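# Carry the yellow sponge from counter to desk

## Task

Pick up the small yellow sponge that lies on the counter and set it down on the desk located in the opposite half of the room. The sponge must rest on the desk by itself at the end, not be held there by the robot. The robot must not tip over or finish leaning, or the task fails.

## Robot and tools

ROBOT. A wheeled base with a lifting column carrying a head and two six-joint arms (left and right), each with a two-finger gripper. Shoulder height S = 0.90 m + column_m. Folded, the robot is 0.73 m long, 0.62 m wide, S + 0.43 m tall, with its front 0.40 m ahead of the column. The base drives straight or turns in place only; it cannot go sideways.

FRAMES. Base frame: origin on the floor under the column, between the drive wheels; x forward, y to the left, z up. left_hand and right_hand are reported in it (metres), as the point where the fingers meet (tips 8 mm beyond). quat_wxyz maps (0,0,1) to the finger direction; the hand's y axis runs along the opening. Odometry frame = base frame at scene start; base_odometry counts wheel rotation, so slip looks like motion. Heading is positive to the left, in -3.142..3.142.

TOOLS.
execute_actions: {"actions": [one action] or [], "cameras": list of names}. Camera names: cam_head_left, cam_head_right, cam_left_wrist, cam_right_wrist, nav_camera, or "all"; omitted/null means all, [] means none. An action may hold:
- "base": exactly one of {"translate_m": d}, a relative straight drive in metres from where the base stands, forward positive, -3 to 3; or {"rotate_rad": d}, a relative turn in radians, counter-clockwise (left) positive, -3.2 to 3.2.
- "joints": absolute targets keyed by joint name (a single dictionary covering both arms, column and head): column_m 0 to 0.8; head_tilt_rad -0.61 to 1.308 (positive tilts down); left_/right_joint1_rad -2.879 to 2.879; joint2_rad 0 to 3.141; joint3_rad 0 to 3.019; joint4_rad -1.692 to 1.57; joint5_rad -1.57 to 1.57 (positive swings the hand to the robot's right); joint6_rad -2.094 to 2.094 (roll, clockwise seen from behind positive); left_/right_gripper_m 0 to 0.093 (fingertip gap in metres). Done tolerances: column 0.005, head 0.03, joints 1-6 0.045/0.14/0.09/0.055/0.03/0.035, gripper 0.003.
- "speeds": caps for this action only: translate_m 0.05-0.8 m/s, rotate_rad 0.1-1 rad/s (defaults are the maxima). Arms ignore it. A base move needing more than 8.667 s is refused; any unknown key or out-of-range number refuses the call with no motion. Motions in one action start together. Omitted joints may still be pushing to older targets.
wait: {"seconds": 0-10}; nothing new is commanded.
zoom_image: {"camera": name, "region": [x0,y0,x1,y1]} in pixels of that camera's most recent full image, at most 504x504, origin top-left.
finished_scene: {"scene": current number}; irreversible; call only once the sponge sits on the desk on its own and the robot is steady.

ARM GEOMETRY (approximate). With joint1 at -1.57 (left) or 1.57 (right) and joints 5, 6 at 0, the arm moves in a vertical plane straight ahead, 0.23 m beside the column. Let a = j2 - 0.35, b = 1.05 + j2 - j3, c = b - j4 (c = 1.57 means fingers straight down). Hand ahead = 0.12 + 0.39 sin a + 0.38 cos b + 0.25 cos c; height = S + 0.39 cos a - 0.38 sin b - 0.25 sin c. E.g. j2,j3,j4 = 0.93, 0.78, 0.14 gives 0.60 m ahead, 0.25 m below S. Real hands sit lower and nearer the column by up to ~5 cm (more under load); trust the reported hand position. Reach is about 1 m from the shoulder. Below 0.4 m height, hands closer than 0.45 m ahead hit the base housing; avoid moving arms with column_m under 0.3. A light sponge can be carried with fingers down, 0.4-0.6 m ahead.

GRIPPING. Fingers are 7 cm long; outer span is opening +1 cm at tips, +5 cm at base; wrist camera sits 9 cm back and sticks 11 cm out on one side. Close to a target smaller than the object: off_target is then normal. An opening staying 0.002 m or more above target means something is held. Small target changes (under ~0.03 rad, 0.08 for joints 2-3) may not move a joint; for a gentle touch, step about 0.05 rad per call from your last target.

RESULTS. base_status / joint_status per motion: done; off_target (stopped away, may still push); contact_stop (column or base hit something; it then holds); time_out; not_followed after a "joint command not followed" line (a safety check blocked that arm; back each moved joint at least 0.05 rad the way it came, or move the other arm away). on_its_own lists uncommanded behaviour; "held at" is a target, not a position. turned_by_wheels vs turned_by_imu differing by over ~4% and at least 0.05 rad means a collision or slip. base_tilt in degrees (forward/right positive). motor_effort covers only left_wheel and right_wheel, percent, peak in brackets. wheel_motors_off = 1 means the wheels are unpowered. Motor temperatures are listed per arm joint.

COLUMN. Going down, it halts with contact_stop when a hand or held item touches something (can overshoot 0.15-0.2 m), and then refuses to go down until raised 0.2 m. Useful for placing: lower until contact, open the gripper, raise.

AVOID. Never let the arms collide or press on each other. Don't keep an arm pushing against something (ease it by sending its reported joint positions as targets); hot motors (MOTOR HOT from 85 °C, fault at 100 °C) make the arm drop. After a base contact_stop, back off 0.05 m before turning. Tables higher than 0.30 m can slide over the housing into the column; watch for backward tilt and back out 0.05 m. Pushing hard ~3 s switches wheel motors off for 2 s. Don't drop, slam or knock items; objects may get bumped occasionally, so check the sponge before finishing. Don't tip the robot.

Each tool is called after ">>>" as name(argument=value, ...) on one line, values as JSON.

## Session

>>> execute_actions(actions=[])

Scene clock: 0.00 s.
Motor temperatures (°C, as the motors report them): left_arm=[19 18 18 18 19 21] | right_arm=[17 19 20 18 17 17]
base_odometry: x=+0.000 y=+0.000 heading=+0.000 (m, m, rad; odometry frame)
turned_by_wheels: +0.000 (rad since the last result)
turned_by_imu: +0.000 (rad since the last result)
base_tilt: forward=+0.4 right=+0.7 (deg)
base_status: not commanded
joint_positions: column_m=+0.555 head_tilt_rad=+0.867 left_joint1_rad=-1.577 left_joint2_rad=+0.880 left_joint3_rad=+0.406 left_joint4_rad=-0.958 left_joint5_rad=-0.017 left_joint6_rad=+0.032 left_gripper_m=+0.094 right_joint1_rad=+1.594 right_joint2_rad=+0.883 right_joint3_rad=+0.423 right_joint4_rad=-0.983 right_joint5_rad=-0.008 right_joint6_rad=-0.072 right_gripper_m=+0.094
joint_status: not commanded
wheel_motors_off: 0
motor_effort: left_wheel=+3 right_wheel=+0 (%)
left_hand: x=+0.1448 y=+0.2263 z=+1.2559 quat_wxyz=(+0.439, -0.021, -0.898, +0.001) (m; base frame)
right_hand: x=+0.1497 y=-0.2192 z=+1.2577 quat_wxyz=(+0.443, +0.040, -0.895, -0.026) (m; base frame)
pictures: cam_head_left, cam_head_right, cam_left_wrist, cam_right_wrist, nav_camera
Images, in order (width x height): cam_head_left 672x504, cam_head_right 672x504, cam_left_wrist 672x504, cam_right_wrist 672x504, nav_camera 672x504.

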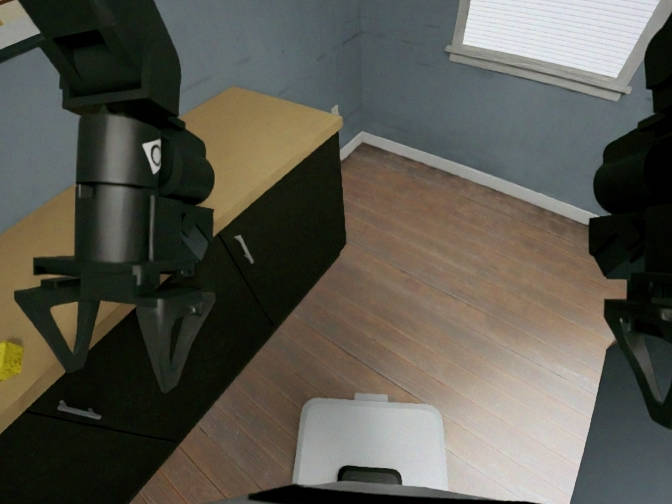

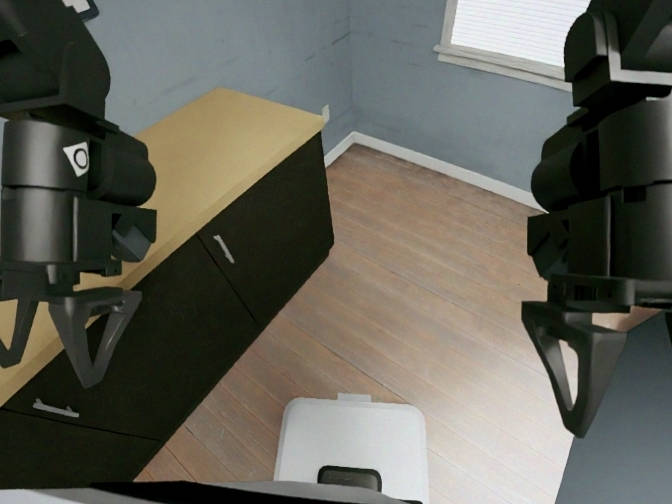

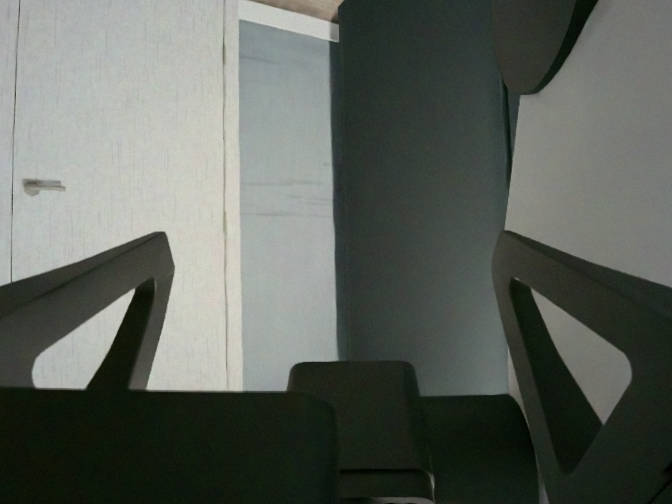

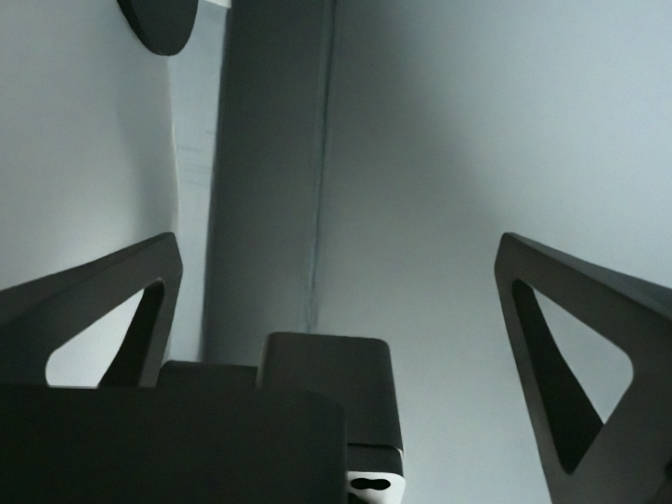

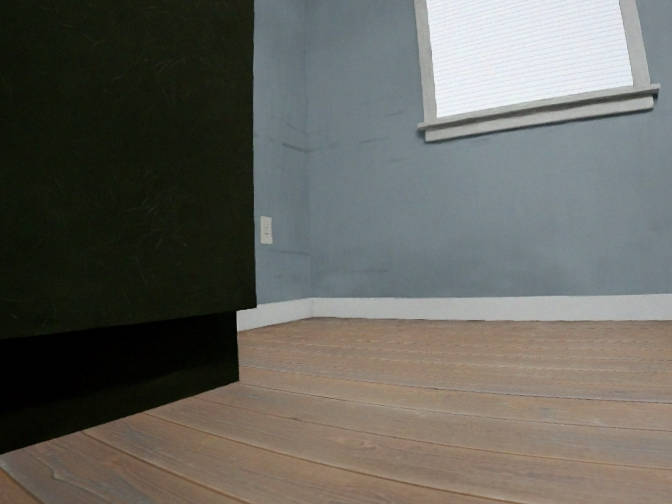

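>>> execute_actions(actions=[{"base":{"rotate_rad":1.0},"joints":{"head_tilt_rad":0.6}}], cameras=["cam_head_left","cam_head_right"])

Scene clock: 13.30 s.
Motor temperatures (°C, as the motors report them): left_arm=[19 18 18 18 19 21] | right_arm=[17 19 20 18 17 17]
base_odometry: x=+0.000 y=+0.000 heading=+0.999 (m, m, rad; odometry frame)
turned_by_wheels: +0.999 (rad since the last result)
turned_by_imu: +1.006 (rad since the last result)
base_tilt: forward=+0.4 right=+0.6 (deg)
base_status: done
joint_positions: column_m=+0.555 head_tilt_rad=+0.618 left_joint1_rad=-1.577 left_joint2_rad=+0.880 left_joint3_rad=+0.406 left_joint4_rad=-0.958 left_joint5_rad=-0.017 left_joint6_rad=+0.032 left_gripper_m=+0.094 right_joint1_rad=+1.594 right_joint2_rad=+0.883 right_joint3_rad=+0.424 right_joint4_rad=-0.983 right_joint5_rad=-0.008 right_joint6_rad=-0.072 right_gripper_m=+0.094
joint_status: all done
wheel_motors_off: 0
motor_effort: left_wheel=-4(56) right_wheel=+5(38) (%)
left_hand: x=+0.1448 y=+0.2263 z=+1.2559 quat_wxyz=(+0.439, -0.021, -0.898, +0.001) (m; base frame)
right_hand: x=+0.1501 y=-0.2192 z=+1.2576 quat_wxyz=(+0.442, +0.040, -0.896, -0.026) (m; base frame)
pictures: cam_head_left, cam_head_right
camera_calibration (this result's frames):
cam_head_left: T_world_to_cam=[[0.0977715, -0.994356, -0.0411816, 0.0762014], [-0.605348, -0.0265751, -0.795517, 1.26078], [0.789933, 0.102708, -0.60453, 0.810151], [0, 0, 0, 1]] pos_world=[0.115795, 0.0260676, 1.49587]
cam_head_right: T_world_to_cam=[[0.096428, -0.994238, -0.0468231, 0.01728], [-0.61938, -0.0231143, -0.784751, 1.24775], [0.779147, 0.104673, -0.61804, 0.831123], [0, 0, 0, 1]] pos_world=[0.123599, -0.040975, 1.49365]
Images, in order (width x height): cam_head_left 672x504, cam_head_right 672x504.

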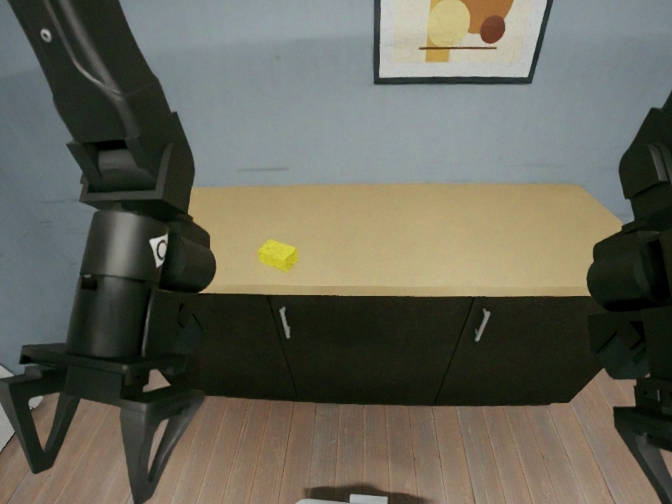

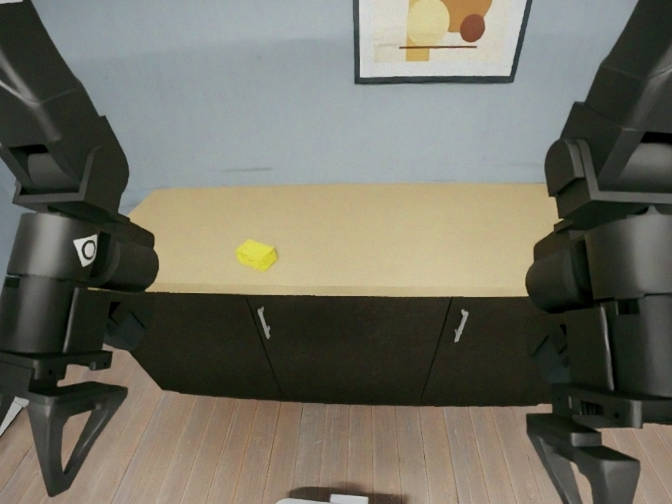

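>>> execute_actions(actions=[{"joints":{"left_joint1_rad":-1.57,"left_joint2_rad":0.95,"left_joint3_rad":1.4,"left_joint4_rad":-0.97,"left_joint5_rad":0,"left_joint6_rad":0,"head_tilt_rad":0.8}}], cameras=["cam_head_left","cam_head_right","cam_left_wrist"])

Scene clock: 24.50 s.
Motor temperatures (°C, as the motors report them): left_arm=[19 18 18 18 19 21] | right_arm=[17 19 20 18 17 17]
base_odometry: x=+0.000 y=+0.000 heading=+0.999 (m, m, rad; odometry frame)
turned_by_wheels: +0.000 (rad since the last result)
turned_by_imu: +0.001 (rad since the last result)
base_tilt: forward=+0.3 right=+0.6 (deg)
base_status: not commanded
joint_positions: column_m=+0.555 head_tilt_rad=+0.802 left_joint1_rad=-1.576 left_joint2_rad=+0.955 left_joint3_rad=+1.376 left_joint4_rad=-0.960 left_joint5_rad=-0.002 left_joint6_rad=+0.009 left_gripper_m=+0.094 right_joint1_rad=+1.594 right_joint2_rad=+0.883 right_joint3_rad=+0.424 right_joint4_rad=-0.983 right_joint5_rad=-0.008 right_joint6_rad=-0.072 right_gripper_m=+0.094
joint_status: all done
wheel_motors_off: 0
motor_effort: left_wheel=-5(6) right_wheel=+8(9) (%)
left_hand: x=+0.6495 y=+0.2226 z=+1.3032 quat_wxyz=(+0.008, -0.006, -1.000, +0.001) (m; base frame)
right_hand: x=+0.1501 y=-0.2192 z=+1.2576 quat_wxyz=(+0.442, +0.040, -0.896, -0.026) (m; base frame)
pictures: cam_head_left, cam_head_right, cam_left_wrist
camera_calibration (this result's frames):
cam_head_left: T_world_to_cam=[[0.0885797, -0.994356, -0.0583851, 0.103171], [-0.740756, -0.0265751, -0.671248, 1.07606], [0.665908, 0.102708, -0.73893, 1.02346], [0, 0, 0, 1]] pos_world=[0.106426, 0.0260676, 1.48459]
cam_head_right: T_world_to_cam=[[0.0862261, -0.994238, -0.0636853, 0.0437743], [-0.75258, -0.0231143, -0.658095, 1.05924], [0.652831, 0.104673, -0.750237, 1.04115], [0, 0, 0, 1]] pos_world=[0.113692, -0.040975, 1.48098]
cam_left_wrist: T_world_to_cam=[[-0.0079172, -0.999967, -0.0015957, 0.229699], [-0.794643, 0.00532284, 0.607054, -0.272047], [-0.607026, 0.00607418, -0.794659, 1.55305], [0, 0, 0, 1]] pos_world=[0.728379, 0.221706, 1.39966]
Images, in order (width x height): cam_head_left 672x504, cam_head_right 672x504, cam_left_wrist 672x504.

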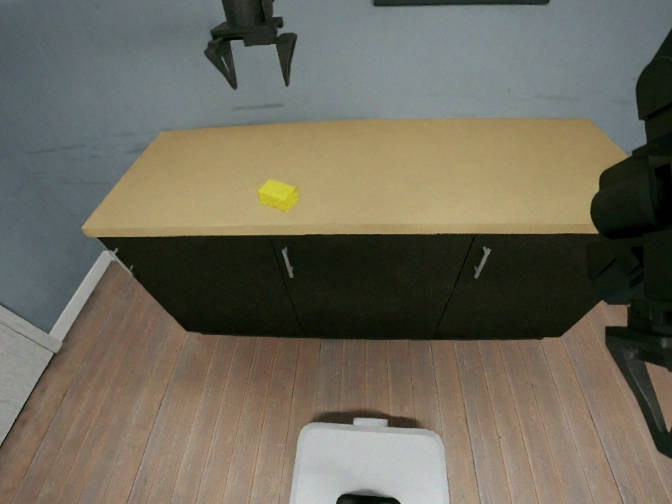

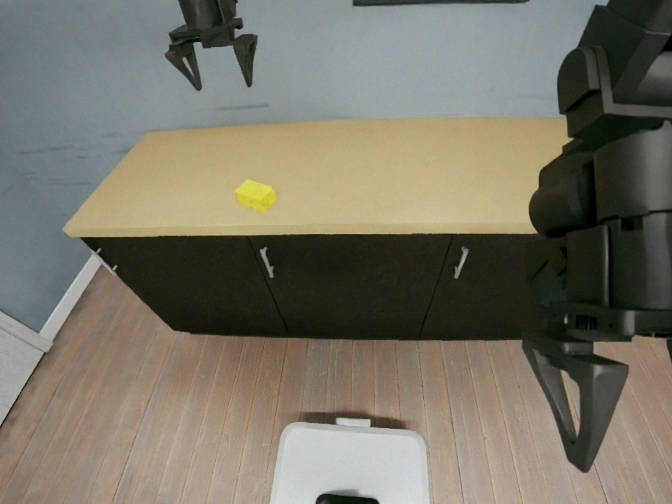

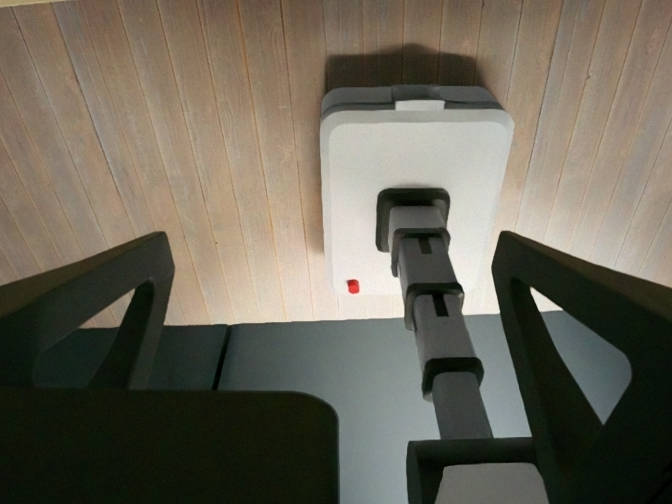

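>>> execute_actions(actions=[{"base":{"translate_m":0.2}}], cameras=["cam_head_left","cam_left_wrist","nav_camera"])

Scene clock: 32.87 s.
Motor temperatures (°C, as the motors report them): left_arm=[19 19 19 18 19 21] | right_arm=[17 19 20 18 17 17]
base_odometry: x=+0.108 y=+0.168 heading=+1.000 (m, m, rad; odometry frame)
turned_by_wheels: +0.001 (rad since the last result)
turned_by_imu: +0.002 (rad since the last result)
base_tilt: forward=+0.4 right=+0.6 (deg)
base_status: done
joint_positions: column_m=+0.555 head_tilt_rad=+0.802 left_joint1_rad=-1.576 left_joint2_rad=+0.955 left_joint3_rad=+1.377 left_joint4_rad=-0.962 left_joint5_rad=-0.002 left_joint6_rad=+0.009 left_gripper_m=+0.094 right_joint1_rad=+1.594 right_joint2_rad=+0.883 right_joint3_rad=+0.426 right_joint4_rad=-0.983 right_joint5_rad=-0.008 right_joint6_rad=-0.072 right_gripper_m=+0.094
joint_status: not commanded
wheel_motors_off: 0
motor_effort: left_wheel=+0(56) right_wheel=-1(72) (%)
left_hand: x=+0.6496 y=+0.2225 z=+1.3037 quat_wxyz=(+0.008, -0.006, -1.000, +0.002) (m; base frame)
right_hand: x=+0.1509 y=-0.2192 z=+1.2573 quat_wxyz=(+0.442, +0.040, -0.896, -0.026) (m; base frame)
pictures: cam_head_left, cam_left_wrist, nav_camera
camera_calibration (this result's frames):
cam_head_left: T_world_to_cam=[[0.0885374, -0.994356, -0.0584492, 0.103272], [-0.741242, -0.0265751, -0.670711, 1.07525], [0.665373, 0.102708, -0.739412, 1.02423], [0, 0, 0, 1]] pos_world=[0.106385, 0.0260676, 1.48455]
cam_left_wrist: T_world_to_cam=[[-0.00790966, -0.999968, -0.000828953, 0.228567], [-0.794178, 0.00577814, 0.607658, -0.273404], [-0.607634, 0.0054647, -0.794199, 1.55345], [0, 0, 0, 1]] pos_world=[0.728606, 0.221651, 1.40007]
Images, in order (width x height): cam_head_left 672x504, cam_left_wrist 672x504, nav_camera 672x504.

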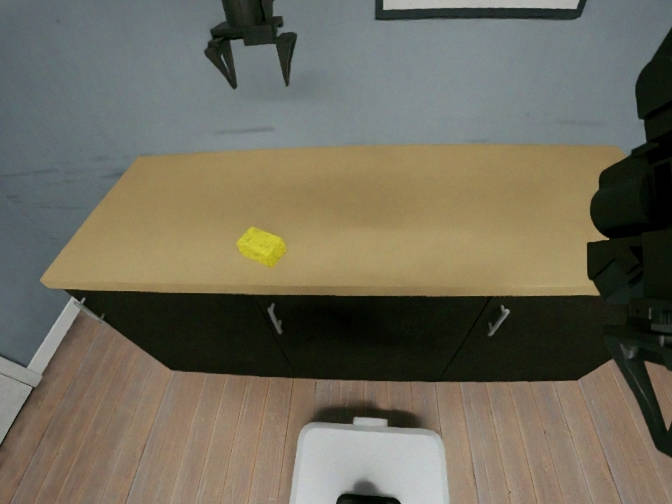

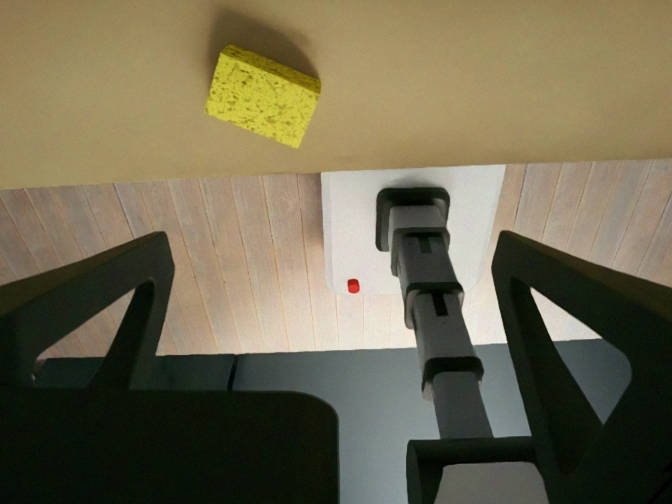

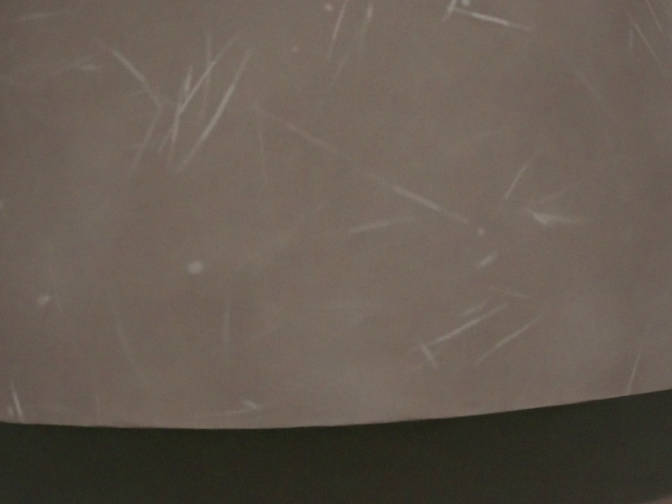

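>>> execute_actions(actions=[{"base":{"rotate_rad":0.1},"joints":{"left_joint6_rad":-1.12,"column_m":0.36}}], cameras=[])

>>> execute_actions(actions=[{"base":{"translate_m":-0.05}}], cameras=["cam_head_left","cam_left_wrist"])

Scene clock: 47.23 s.
Motor temperatures (°C, as the motors report them): left_arm=[19 19 20 18 19 21] | right_arm=[17 19 20 18 17 17]
base_odometry: x=+0.108 y=+0.168 heading=+1.098 (m, m, rad; odometry frame)
turned_by_wheels: +0.098 (rad since the last result)
turned_by_imu: +0.098 (rad since the last result)
base_tilt: forward=+0.4 right=+0.6 (deg)
base_status: done
joint_positions: column_m=+0.360 head_tilt_rad=+0.802 left_joint1_rad=-1.575 left_joint2_rad=+0.955 left_joint3_rad=+1.377 left_joint4_rad=-0.962 left_joint5_rad=-0.001 left_joint6_rad=-1.108 left_gripper_m=+0.094 right_joint1_rad=+1.594 right_joint2_rad=+0.883 right_joint3_rad=+0.426 right_joint4_rad=-0.983 right_joint5_rad=-0.008 right_joint6_rad=-0.072 right_gripper_m=+0.094
joint_status: all done
wheel_motors_off: 0
motor_effort: left_wheel=-2(56) right_wheel=+2(65) (%)
left_hand: x=+0.6496 y=+0.2230 z=+1.1087 quat_wxyz=(+0.008, +0.525, -0.851, -0.003) (m; base frame)
right_hand: x=+0.1509 y=-0.2192 z=+1.0623 quat_wxyz=(+0.442, +0.040, -0.896, -0.026) (m; base frame)
pictures: none
No camera images: the call's "cameras" was empty. Leave "cameras" out to get every camera's image.

Scene clock: 48.57 s.
Motor temperatures (°C, as the motors report them): left_arm=[19 19 20 18 19 21] | right_arm=[17 19 20 18 17 17]
base_odometry: x=+0.086 y=+0.124 heading=+1.098 (m, m, rad; odometry frame)
turned_by_wheels: +0.000 (rad since the last result)
turned_by_imu: +0.000 (rad since the last result)
base_tilt: forward=+0.4 right=+0.6 (deg)
base_status: done
joint_positions: column_m=+0.360 head_tilt_rad=+0.803 left_joint1_rad=-1.575 left_joint2_rad=+0.955 left_joint3_rad=+1.377 left_joint4_rad=-0.963 left_joint5_rad=-0.001 left_joint6_rad=-1.108 left_gripper_m=+0.094 right_joint1_rad=+1.594 right_joint2_rad=+0.883 right_joint3_rad=+0.422 right_joint4_rad=-0.983 right_joint5_rad=-0.008 right_joint6_rad=-0.072 right_gripper_m=+0.094
joint_status: not commanded
wheel_motors_off: 0
motor_effort: left_wheel=-4(80) right_wheel=-2(27) (%)
left_hand: x=+0.6494 y=+0.2230 z=+1.1087 quat_wxyz=(+0.008, +0.525, -0.851, -0.003) (m; base frame)
right_hand: x=+0.1491 y=-0.2192 z=+1.0629 quat_wxyz=(+0.443, +0.040, -0.895, -0.026) (m; base frame)
pictures: cam_head_left, cam_left_wrist
camera_calibration (this result's frames):
cam_head_left: T_world_to_cam=[[0.0885213, -0.994356, -0.0584735, 0.0919102], [-0.741426, -0.0265751, -0.670508, 0.944224], [0.66517, 0.102708, -0.739595, 0.880327], [0, 0, 0, 1]] pos_world=[0.10637, 0.0260676, 1.28957]
cam_left_wrist: T_world_to_cam=[[0.895781, -0.44412, -0.0182484, -0.462633], [-0.344655, -0.719915, 0.602442, -0.279411], [-0.280694, -0.533367, -0.797954, 1.31049], [0, 0, 0, 1]] pos_world=[0.685964, 0.292355, 1.2056]
Images, in order (width x height): cam_head_left 672x504, cam_left_wrist 672x504.

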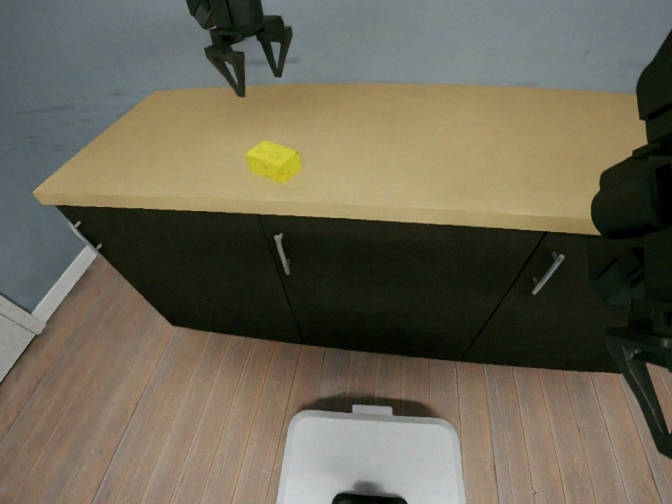

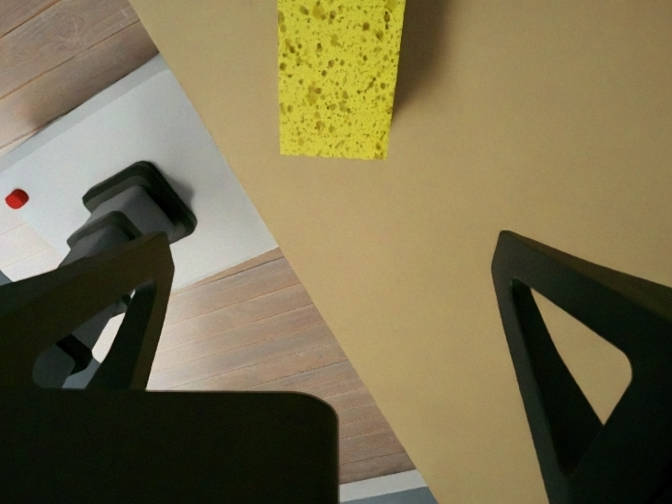

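>>> execute_actions(actions=[{"joints":{"column_m":0.23}}], cameras=["cam_head_left","cam_left_wrist"])

Scene clock: 54.93 s.
Motor temperatures (°C, as the motors report them): left_arm=[19 19 20 18 19 21] | right_arm=[17 19 20 18 17 17]
base_odometry: x=+0.086 y=+0.124 heading=+1.098 (m, m, rad; odometry frame)
turned_by_wheels: +0.000 (rad since the last result)
turned_by_imu: +0.001 (rad since the last result)
base_tilt: forward=+0.4 right=+0.6 (deg)
base_status: not commanded
joint_positions: column_m=+0.230 head_tilt_rad=+0.803 left_joint1_rad=-1.575 left_joint2_rad=+0.955 left_joint3_rad=+1.377 left_joint4_rad=-0.963 left_joint5_rad=-0.001 left_joint6_rad=-1.108 left_gripper_m=+0.094 right_joint1_rad=+1.594 right_joint2_rad=+0.883 right_joint3_rad=+0.422 right_joint4_rad=-0.983 right_joint5_rad=-0.008 right_joint6_rad=-0.072 right_gripper_m=+0.094
joint_status: all done
wheel_motors_off: 0
motor_effort: left_wheel=-5(4) right_wheel=-2(2) (%)
left_hand: x=+0.6494 y=+0.2230 z=+0.9787 quat_wxyz=(+0.008, +0.525, -0.851, -0.003) (m; base frame)
right_hand: x=+0.1491 y=-0.2192 z=+0.9329 quat_wxyz=(+0.443, +0.040, -0.895, -0.026) (m; base frame)
pictures: cam_head_left, cam_left_wrist
camera_calibration (this result's frames):
cam_head_left: T_world_to_cam=[[0.0885214, -0.994356, -0.0584735, 0.0843094], [-0.741426, -0.0265751, -0.670508, 0.857068], [0.66517, 0.102708, -0.739594, 0.78419], [0, 0, 0, 1]] pos_world=[0.10637, 0.0260676, 1.15958]
cam_left_wrist: T_world_to_cam=[[0.895781, -0.44412, -0.0182484, -0.465005], [-0.344655, -0.719915, 0.602442, -0.201103], [-0.280694, -0.533367, -0.797954, 1.20677], [0, 0, 0, 1]] pos_world=[0.685964, 0.292355, 1.07561]
Images, in order (width x height): cam_head_left 672x504, cam_left_wrist 672x504.

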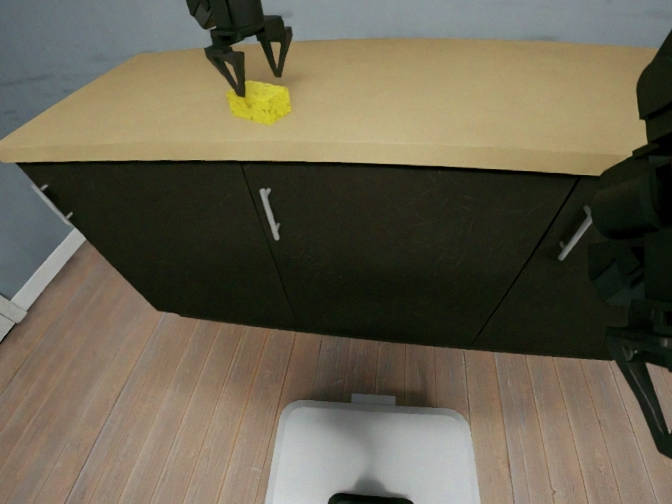

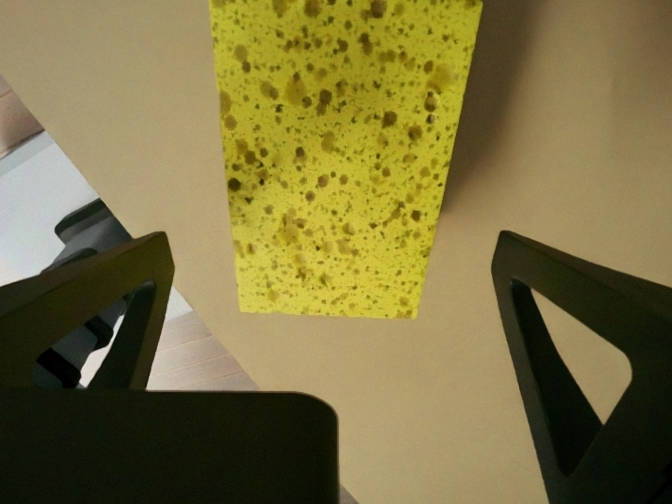

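>>> execute_actions(actions=[{"joints":{"column_m":0.195}}], cameras=["cam_head_left","cam_left_wrist"])

>>> execute_actions(actions=[{"joints":{"left_gripper_m":0.045}}], cameras=["cam_left_wrist"])

Scene clock: 61.03 s.
Motor temperatures (°C, as the motors report them): left_arm=[19 19 20 18 19 21] | right_arm=[17 19 20 18 17 17]
base_odometry: x=+0.086 y=+0.124 heading=+1.098 (m, m, rad; odometry frame)
turned_by_wheels: +0.000 (rad since the last result)
turned_by_imu: +0.001 (rad since the last result)
base_tilt: forward=+0.4 right=+0.6 (deg)
base_status: not commanded
joint_positions: column_m=+0.195 head_tilt_rad=+0.803 left_joint1_rad=-1.575 left_joint2_rad=+0.955 left_joint3_rad=+1.377 left_joint4_rad=-0.963 left_joint5_rad=-0.001 left_joint6_rad=-1.108 left_gripper_m=+0.094 right_joint1_rad=+1.594 right_joint2_rad=+0.883 right_joint3_rad=+0.422 right_joint4_rad=-0.983 right_joint5_rad=-0.008 right_joint6_rad=-0.072 right_gripper_m=+0.094
joint_status: all done
wheel_motors_off: 0
motor_effort: left_wheel=-6(4) right_wheel=-2(2) (%)
left_hand: x=+0.6494 y=+0.2230 z=+0.9437 quat_wxyz=(+0.008, +0.525, -0.851, -0.003) (m; base frame)
right_hand: x=+0.1491 y=-0.2192 z=+0.8979 quat_wxyz=(+0.443, +0.040, -0.895, -0.026) (m; base frame)
pictures: cam_head_left, cam_left_wrist
camera_calibration (this result's frames):
cam_head_left: T_world_to_cam=[[0.0885213, -0.994356, -0.0584735, 0.0822625], [-0.741426, -0.0265751, -0.670508, 0.833596], [0.66517, 0.102708, -0.739594, 0.7583], [0, 0, 0, 1]] pos_world=[0.10637, 0.0260676, 1.12458]
cam_left_wrist: T_world_to_cam=[[0.895781, -0.44412, -0.0182484, -0.465644], [-0.344655, -0.719915, 0.602442, -0.180014], [-0.280694, -0.533367, -0.797954, 1.17883], [0, 0, 0, 1]] pos_world=[0.685964, 0.292355, 1.04061]
Images, in order (width x height): cam_head_left 672x504, cam_left_wrist 672x504.

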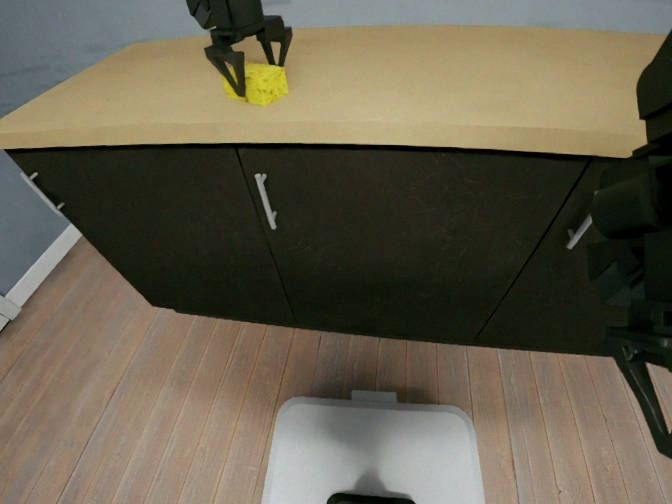

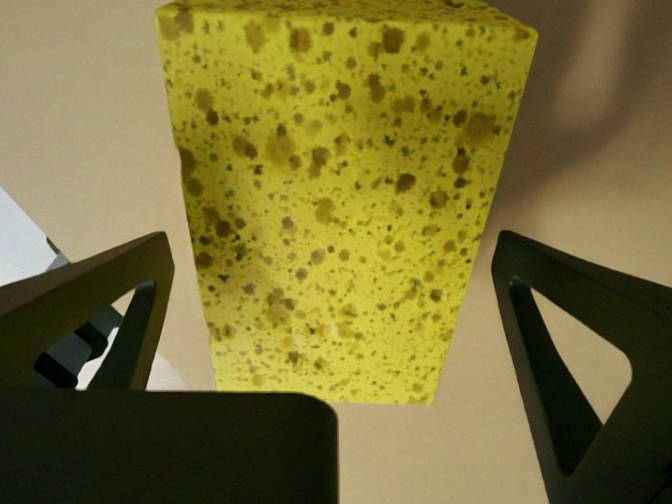

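Scene clock: 61.63 s.
Motor temperatures (°C, as the motors report them): left_arm=[19 19 20 18 19 21] | right_arm=[17 19 20 18 17 17]
base_odometry: x=+0.086 y=+0.124 heading=+1.098 (m, m, rad; odometry frame)
turned_by_wheels: +0.000 (rad since the last result)
turned_by_imu: +0.000 (rad since the last result)
base_tilt: forward=+0.4 right=+0.5 (deg)
base_status: not commanded
joint_positions: column_m=+0.195 head_tilt_rad=+0.803 left_joint1_rad=-1.575 left_joint2_rad=+0.955 left_joint3_rad=+1.377 left_joint4_rad=-0.963 left_joint5_rad=-0.001 left_joint6_rad=-1.108 left_gripper_m=+0.059 right_joint1_rad=+1.594 right_joint2_rad=+0.883 right_joint3_rad=+0.422 right_joint4_rad=-0.983 right_joint5_rad=-0.008 right_joint6_rad=-0.072 right_gripper_m=+0.094
joint_status: left_gripper_m off_target (ended at +0.059, target +0.045)
wheel_motors_off: 0
motor_effort: left_wheel=-4(6) right_wheel=-3(3) (%)
left_hand: x=+0.6494 y=+0.2230 z=+0.9437 quat_wxyz=(+0.008, +0.525, -0.851, -0.003) (m; base frame)
right_hand: x=+0.1491 y=-0.2192 z=+0.8979 quat_wxyz=(+0.443, +0.040, -0.895, -0.026) (m; base frame)
pictures: cam_left_wrist
camera_calibration (this result's frames):
cam_left_wrist: T_world_to_cam=[[0.895781, -0.44412, -0.0182484, -0.465644], [-0.344655, -0.719915, 0.602442, -0.180014], [-0.280694, -0.533367, -0.797954, 1.17883], [0, 0, 0, 1]] pos_world=[0.685964, 0.292355, 1.04061]
Images, in order (width x height): cam_left_wrist 672x504.

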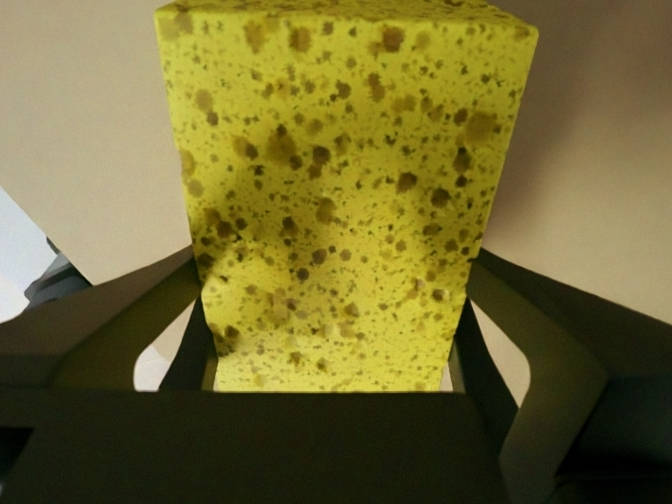

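>>> execute_actions(actions=[{"joints":{"column_m":0.4,"left_gripper_m":0.04,"head_tilt_rad":0.4}}], cameras=["cam_head_left"])

>>> execute_actions(actions=[{"base":{"translate_m":-0.3}}], cameras=[])

>>> execute_actions(actions=[{"base":{"rotate_rad":-2.2},"speeds":{"rotate_rad":0.7}}], cameras=["cam_head_left","cam_left_wrist","nav_camera"])

Scene clock: 69.10 s.
Motor temperatures (°C, as the motors report them): left_arm=[19 20 20 18 19 21] | right_arm=[17 19 20 18 17 17]
base_odometry: x=+0.086 y=+0.124 heading=+1.098 (m, m, rad; odometry frame)
turned_by_wheels: +0.000 (rad since the last result)
turned_by_imu: +0.001 (rad since the last result)
base_tilt: forward=+0.4 right=+0.5 (deg)
base_status: not commanded
joint_positions: column_m=+0.400 head_tilt_rad=+0.418 left_joint1_rad=-1.575 left_joint2_rad=+0.955 left_joint3_rad=+1.377 left_joint4_rad=-0.963 left_joint5_rad=-0.001 left_joint6_rad=-1.108 left_gripper_m=+0.059 right_joint1_rad=+1.594 right_joint2_rad=+0.883 right_joint3_rad=+0.422 right_joint4_rad=-0.983 right_joint5_rad=-0.008 right_joint6_rad=-0.072 right_gripper_m=+0.094
joint_status: left_gripper_m off_target (ended at +0.059, target +0.040); the others done
wheel_motors_off: 0
motor_effort: left_wheel=-5(5) right_wheel=-2(2) (%)
left_hand: x=+0.6494 y=+0.2230 z=+1.1487 quat_wxyz=(+0.008, +0.525, -0.851, -0.003) (m; base frame)
right_hand: x=+0.1491 y=-0.2192 z=+1.1028 quat_wxyz=(+0.443, +0.040, -0.895, -0.026) (m; base frame)
pictures: cam_head_left
camera_calibration (this result's frames):
cam_head_left: T_world_to_cam=[[0.103986, -0.994356, -0.0210256, 0.0415712], [-0.436007, -0.0265751, -0.899551, 1.27316], [0.893915, 0.102708, -0.43631, 0.478087], [0, 0, 0, 1]] pos_world=[0.123417, 0.0260676, 1.35474]
Images, in order (width x height): cam_head_left 672x504.

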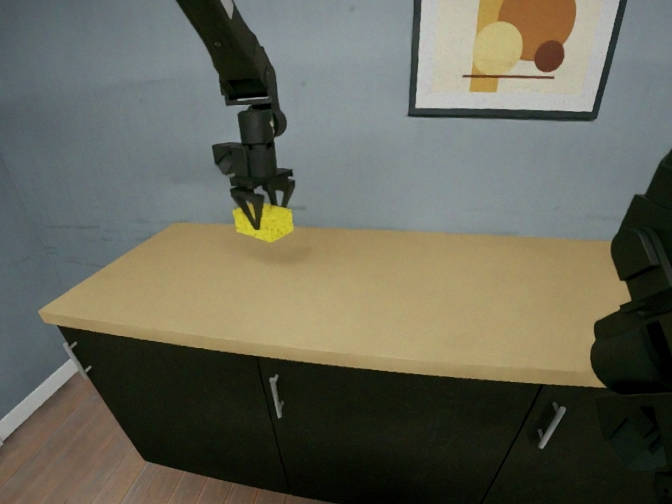

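Scene clock: 71.03 s.
Motor temperatures (°C, as the motors report them): left_arm=[19 20 20 18 19 21] | right_arm=[17 19 20 18 17 17]
base_odometry: x=-0.051 y=-0.143 heading=+1.100 (m, m, rad; odometry frame)
turned_by_wheels: +0.001 (rad since the last result)
turned_by_imu: +0.002 (rad since the last result)
base_tilt: forward=+0.4 right=+0.6 (deg)
base_status: done
joint_positions: column_m=+0.400 head_tilt_rad=+0.418 left_joint1_rad=-1.575 left_joint2_rad=+0.955 left_joint3_rad=+1.377 left_joint4_rad=-0.964 left_joint5_rad=-0.001 left_joint6_rad=-1.108 left_gripper_m=+0.059 right_joint1_rad=+1.594 right_joint2_rad=+0.883 right_joint3_rad=+0.420 right_joint4_rad=-0.983 right_joint5_rad=-0.008 right_joint6_rad=-0.072 right_gripper_m=+0.094
joint_status: not commanded
wheel_motors_off: 0
motor_effort: left_wheel=-1(53) right_wheel=+0(71) (%)
left_hand: x=+0.6492 y=+0.2230 z=+1.1487 quat_wxyz=(+0.008, +0.525, -0.851, -0.004) (m; base frame)
right_hand: x=+0.1481 y=-0.2192 z=+1.1032 quat_wxyz=(+0.444, +0.040, -0.895, -0.026) (m; base frame)
pictures: none
No camera images: the call's "cameras" was empty. Leave "cameras" out to get every camera's image.

Scene clock: 75.37 s.
Motor temperatures (°C, as the motors report them): left_arm=[19 20 20 18 19 21] | right_arm=[17 19 20 18 17 17]
base_odometry: x=-0.051 y=-0.143 heading=-1.099 (m, m, rad; odometry frame)
turned_by_wheels: -2.199 (rad since the last result)
turned_by_imu: -2.215 (rad since the last result)
base_tilt: forward=+0.3 right=+0.6 (deg)
base_status: done
joint_positions: column_m=+0.400 head_tilt_rad=+0.418 left_joint1_rad=-1.574 left_joint2_rad=+0.955 left_joint3_rad=+1.377 left_joint4_rad=-0.964 left_joint5_rad=-0.001 left_joint6_rad=-1.108 left_gripper_m=+0.059 right_joint1_rad=+1.594 right_joint2_rad=+0.883 right_joint3_rad=+0.421 right_joint4_rad=-0.983 right_joint5_rad=-0.008 right_joint6_rad=-0.072 right_gripper_m=+0.094
joint_status: not commanded
wheel_motors_off: 0
motor_effort: left_wheel=+3(62) right_wheel=-5(51) (%)
left_hand: x=+0.6492 y=+0.2233 z=+1.1487 quat_wxyz=(+0.008, +0.526, -0.851, -0.004) (m; base frame)
right_hand: x=+0.1483 y=-0.2192 z=+1.1031 quat_wxyz=(+0.444, +0.040, -0.895, -0.026) (m; base frame)
pictures: cam_head_left, cam_left_wrist, nav_camera
camera_calibration (this result's frames):
cam_head_left: T_world_to_cam=[[0.103988, -0.994356, -0.0210169, 0.041559], [-0.435932, -0.0265751, -0.899587, 1.27321], [0.893952, 0.102708, -0.436235, 0.477981], [0, 0, 0, 1]] pos_world=[0.12342, 0.0260676, 1.35475]
cam_left_wrist: T_world_to_cam=[[0.895927, -0.443769, -0.0195679, -0.460169], [-0.343693, -0.720444, 0.602358, -0.303745], [-0.281406, -0.532944, -0.797986, 1.34285], [0, 0, 0, 1]] pos_world=[0.685768, 0.292624, 1.24553]
Images, in order (width x height): cam_head_left 672x504, cam_left_wrist 672x504, nav_camera 672x504.

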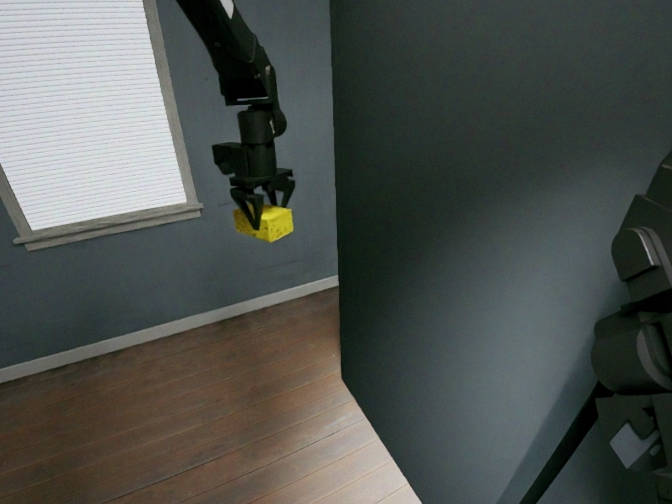

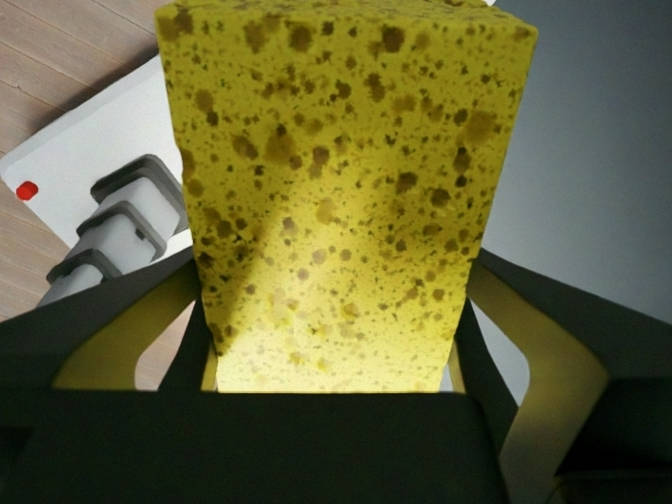

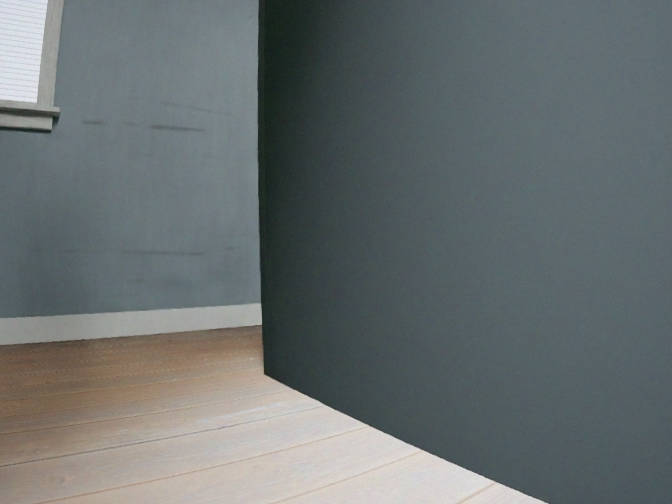

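>>> execute_actions(actions=[{"base":{"rotate_rad":0.6},"joints":{"left_joint2_rad":0.65,"left_joint3_rad":0.8,"left_joint4_rad":-0.67,"head_tilt_rad":0.6}}], cameras=["cam_head_left"])

>>> execute_actions(actions=[{"base":{"translate_m":1.2}}], cameras=["cam_head_left","cam_head_right","nav_camera"])

Scene clock: 91.07 s.
Motor temperatures (°C, as the motors report them): left_arm=[19 20 20 18 19 21] | right_arm=[17 19 20 18 17 17]
base_odometry: x=-0.051 y=-0.143 heading=-0.501 (m, m, rad; odometry frame)
turned_by_wheels: +0.598 (rad since the last result)
turned_by_imu: +0.606 (rad since the last result)
base_tilt: forward=+0.4 right=+0.6 (deg)
base_status: done
joint_positions: column_m=+0.400 head_tilt_rad=+0.603 left_joint1_rad=-1.574 left_joint2_rad=+0.654 left_joint3_rad=+0.779 left_joint4_rad=-0.678 left_joint5_rad=-0.001 left_joint6_rad=-1.109 left_gripper_m=+0.059 right_joint1_rad=+1.594 right_joint2_rad=+0.883 right_joint3_rad=+0.422 right_joint4_rad=-0.983 right_joint5_rad=-0.008 right_joint6_rad=-0.072 right_gripper_m=+0.094
joint_status: all done
wheel_motors_off: 0
motor_effort: left_wheel=-4(28) right_wheel=+7(35) (%)
left_hand: x=+0.4642 y=+0.2235 z=+1.1186 quat_wxyz=(+0.013, +0.526, -0.851, -0.007) (m; base frame)
right_hand: x=+0.1489 y=-0.2192 z=+1.1029 quat_wxyz=(+0.443, +0.040, -0.895, -0.026) (m; base frame)
pictures: cam_head_left
camera_calibration (this result's frames):
cam_head_left: T_world_to_cam=[[0.0983478, -0.994356, -0.0397857, 0.0678534], [-0.593963, -0.0265751, -0.804053, 1.14871], [0.798458, 0.102708, -0.593224, 0.700333], [0, 0, 0, 1]] pos_world=[0.11643, 0.0260676, 1.34178]
Images, in order (width x height): cam_head_left 672x504.

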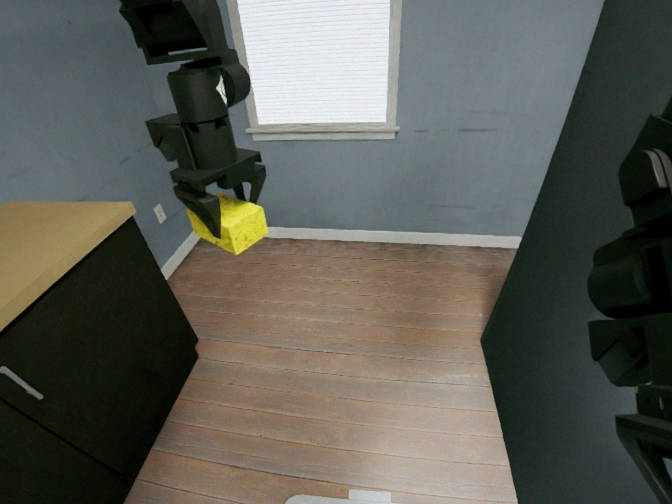

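Scene clock: 94.87 s.
Motor temperatures (°C, as the motors report them): left_arm=[19 20 20 18 19 21] | right_arm=[17 19 20 18 17 17]
base_odometry: x=+1.001 y=-0.720 heading=-0.502 (m, m, rad; odometry frame)
turned_by_wheels: -0.001 (rad since the last result)
turned_by_imu: -0.001 (rad since the last result)
base_tilt: forward=+0.4 right=+0.6 (deg)
base_status: done
joint_positions: column_m=+0.400 head_tilt_rad=+0.604 left_joint1_rad=-1.574 left_joint2_rad=+0.654 left_joint3_rad=+0.780 left_joint4_rad=-0.678 left_joint5_rad=-0.001 left_joint6_rad=-1.109 left_gripper_m=+0.059 right_joint1_rad=+1.594 right_joint2_rad=+0.883 right_joint3_rad=+0.424 right_joint4_rad=-0.983 right_joint5_rad=-0.008 right_joint6_rad=-0.072 right_gripper_m=+0.094
joint_status: not commanded
wheel_motors_off: 0
motor_effort: left_wheel=-1(48) right_wheel=+1(84) (%)
left_hand: x=+0.4649 y=+0.2235 z=+1.1189 quat_wxyz=(+0.012, +0.526, -0.851, -0.006) (m; base frame)
right_hand: x=+0.1501 y=-0.2192 z=+1.1025 quat_wxyz=(+0.442, +0.040, -0.896, -0.026) (m; base frame)
pictures: cam_head_left, cam_head_right, nav_camera
camera_calibration (this result's frames):
cam_head_left: T_world_to_cam=[[0.0983249, -0.994356, -0.0398421, 0.0679327], [-0.594424, -0.0265751, -0.803713, 1.14826], [0.798118, 0.102708, -0.593682, 0.700985], [0, 0, 0, 1]] pos_world=[0.116405, 0.0260676, 1.34174]
cam_head_right: T_world_to_cam=[[0.0970587, -0.994238, -0.0455014, 0.0081575], [-0.608602, -0.0231143, -0.793139, 1.13717], [0.787517, 0.104673, -0.607338, 0.720055], [0, 0, 0, 1]] pos_world=[0.124239, -0.040975, 1.33963]
Images, in order (width x height): cam_head_left 672x504, cam_head_right 672x504, nav_camera 672x504.

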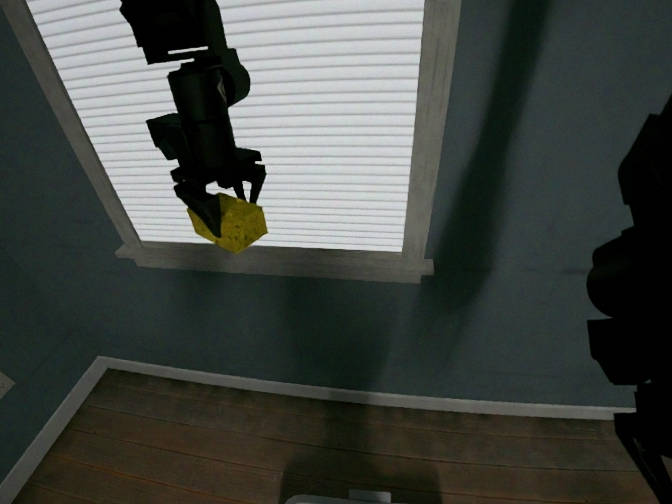

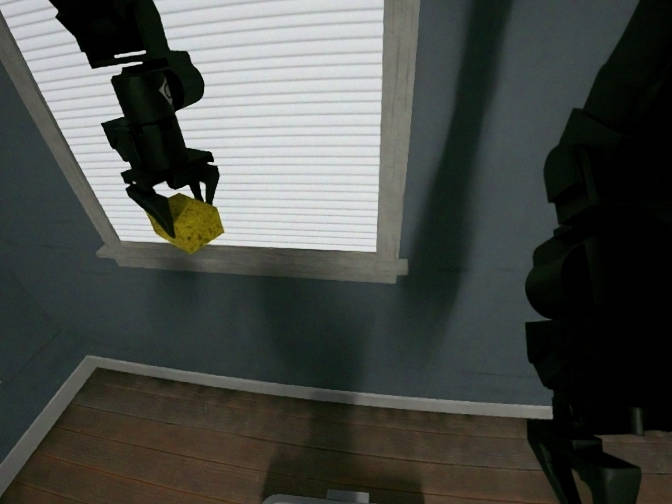

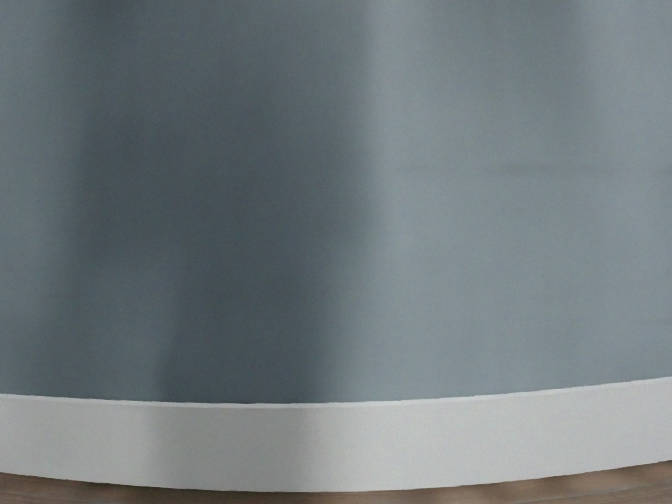

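>>> execute_actions(actions=[{"base":{"rotate_rad":-1.6},"joints":{"left_joint6_rad":0}}], cameras=["cam_head_left","nav_camera"])

Scene clock: 114.37 s.
Motor temperatures (°C, as the motors report them): left_arm=[19 19 20 18 19 21] | right_arm=[17 19 20 18 17 17]
base_odometry: x=+1.001 y=-0.720 heading=-2.102 (m, m, rad; odometry frame)
turned_by_wheels: -1.599 (rad since the last result)
turned_by_imu: -1.609 (rad since the last result)
base_tilt: forward=+0.4 right=+0.7 (deg)
base_status: done
joint_positions: column_m=+0.400 head_tilt_rad=+0.604 left_joint1_rad=-1.574 left_joint2_rad=+0.654 left_joint3_rad=+0.780 left_joint4_rad=-0.678 left_joint5_rad=-0.001 left_joint6_rad=-0.012 left_gripper_m=+0.058 right_joint1_rad=+1.594 right_joint2_rad=+0.883 right_joint3_rad=+0.424 right_joint4_rad=-0.983 right_joint5_rad=-0.008 right_joint6_rad=-0.072 right_gripper_m=+0.094
joint_status: all done
wheel_motors_off: 0
motor_effort: left_wheel=+4(42) right_wheel=-5(72) (%)
left_hand: x=+0.4649 y=+0.2235 z=+1.1189 quat_wxyz=(+0.014, +0.005, -1.000, +0.001) (m; base frame)
right_hand: x=+0.1501 y=-0.2192 z=+1.1025 quat_wxyz=(+0.442, +0.040, -0.896, -0.026) (m; base frame)
pictures: cam_head_left, nav_camera
camera_calibration (this result's frames):
cam_head_left: T_world_to_cam=[[0.0983249, -0.994356, -0.0398421, 0.0679327], [-0.594424, -0.0265751, -0.803713, 1.14826], [0.798118, 0.102708, -0.593682, 0.700985], [0, 0, 0, 1]] pos_world=[0.116405, 0.0260676, 1.34174]
Images, in order (width x height): cam_head_left 672x504, nav_camera 672x504.

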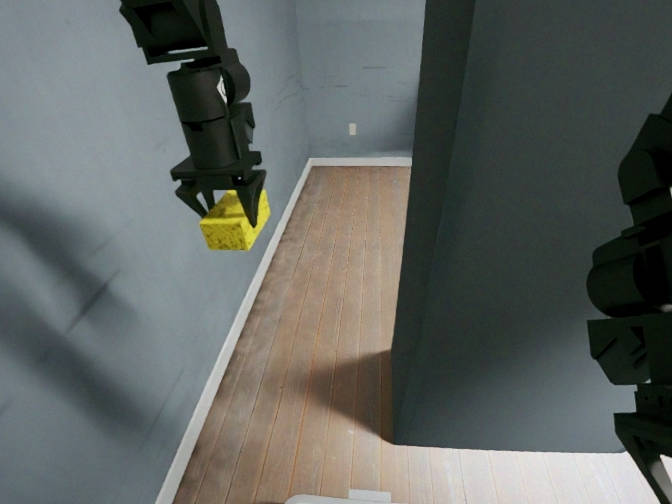

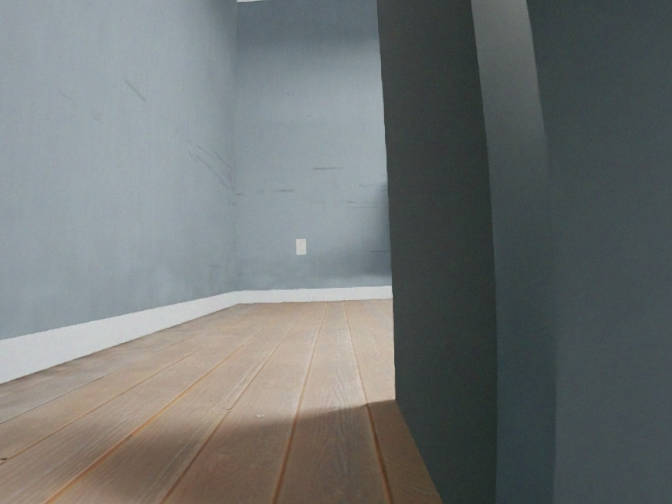

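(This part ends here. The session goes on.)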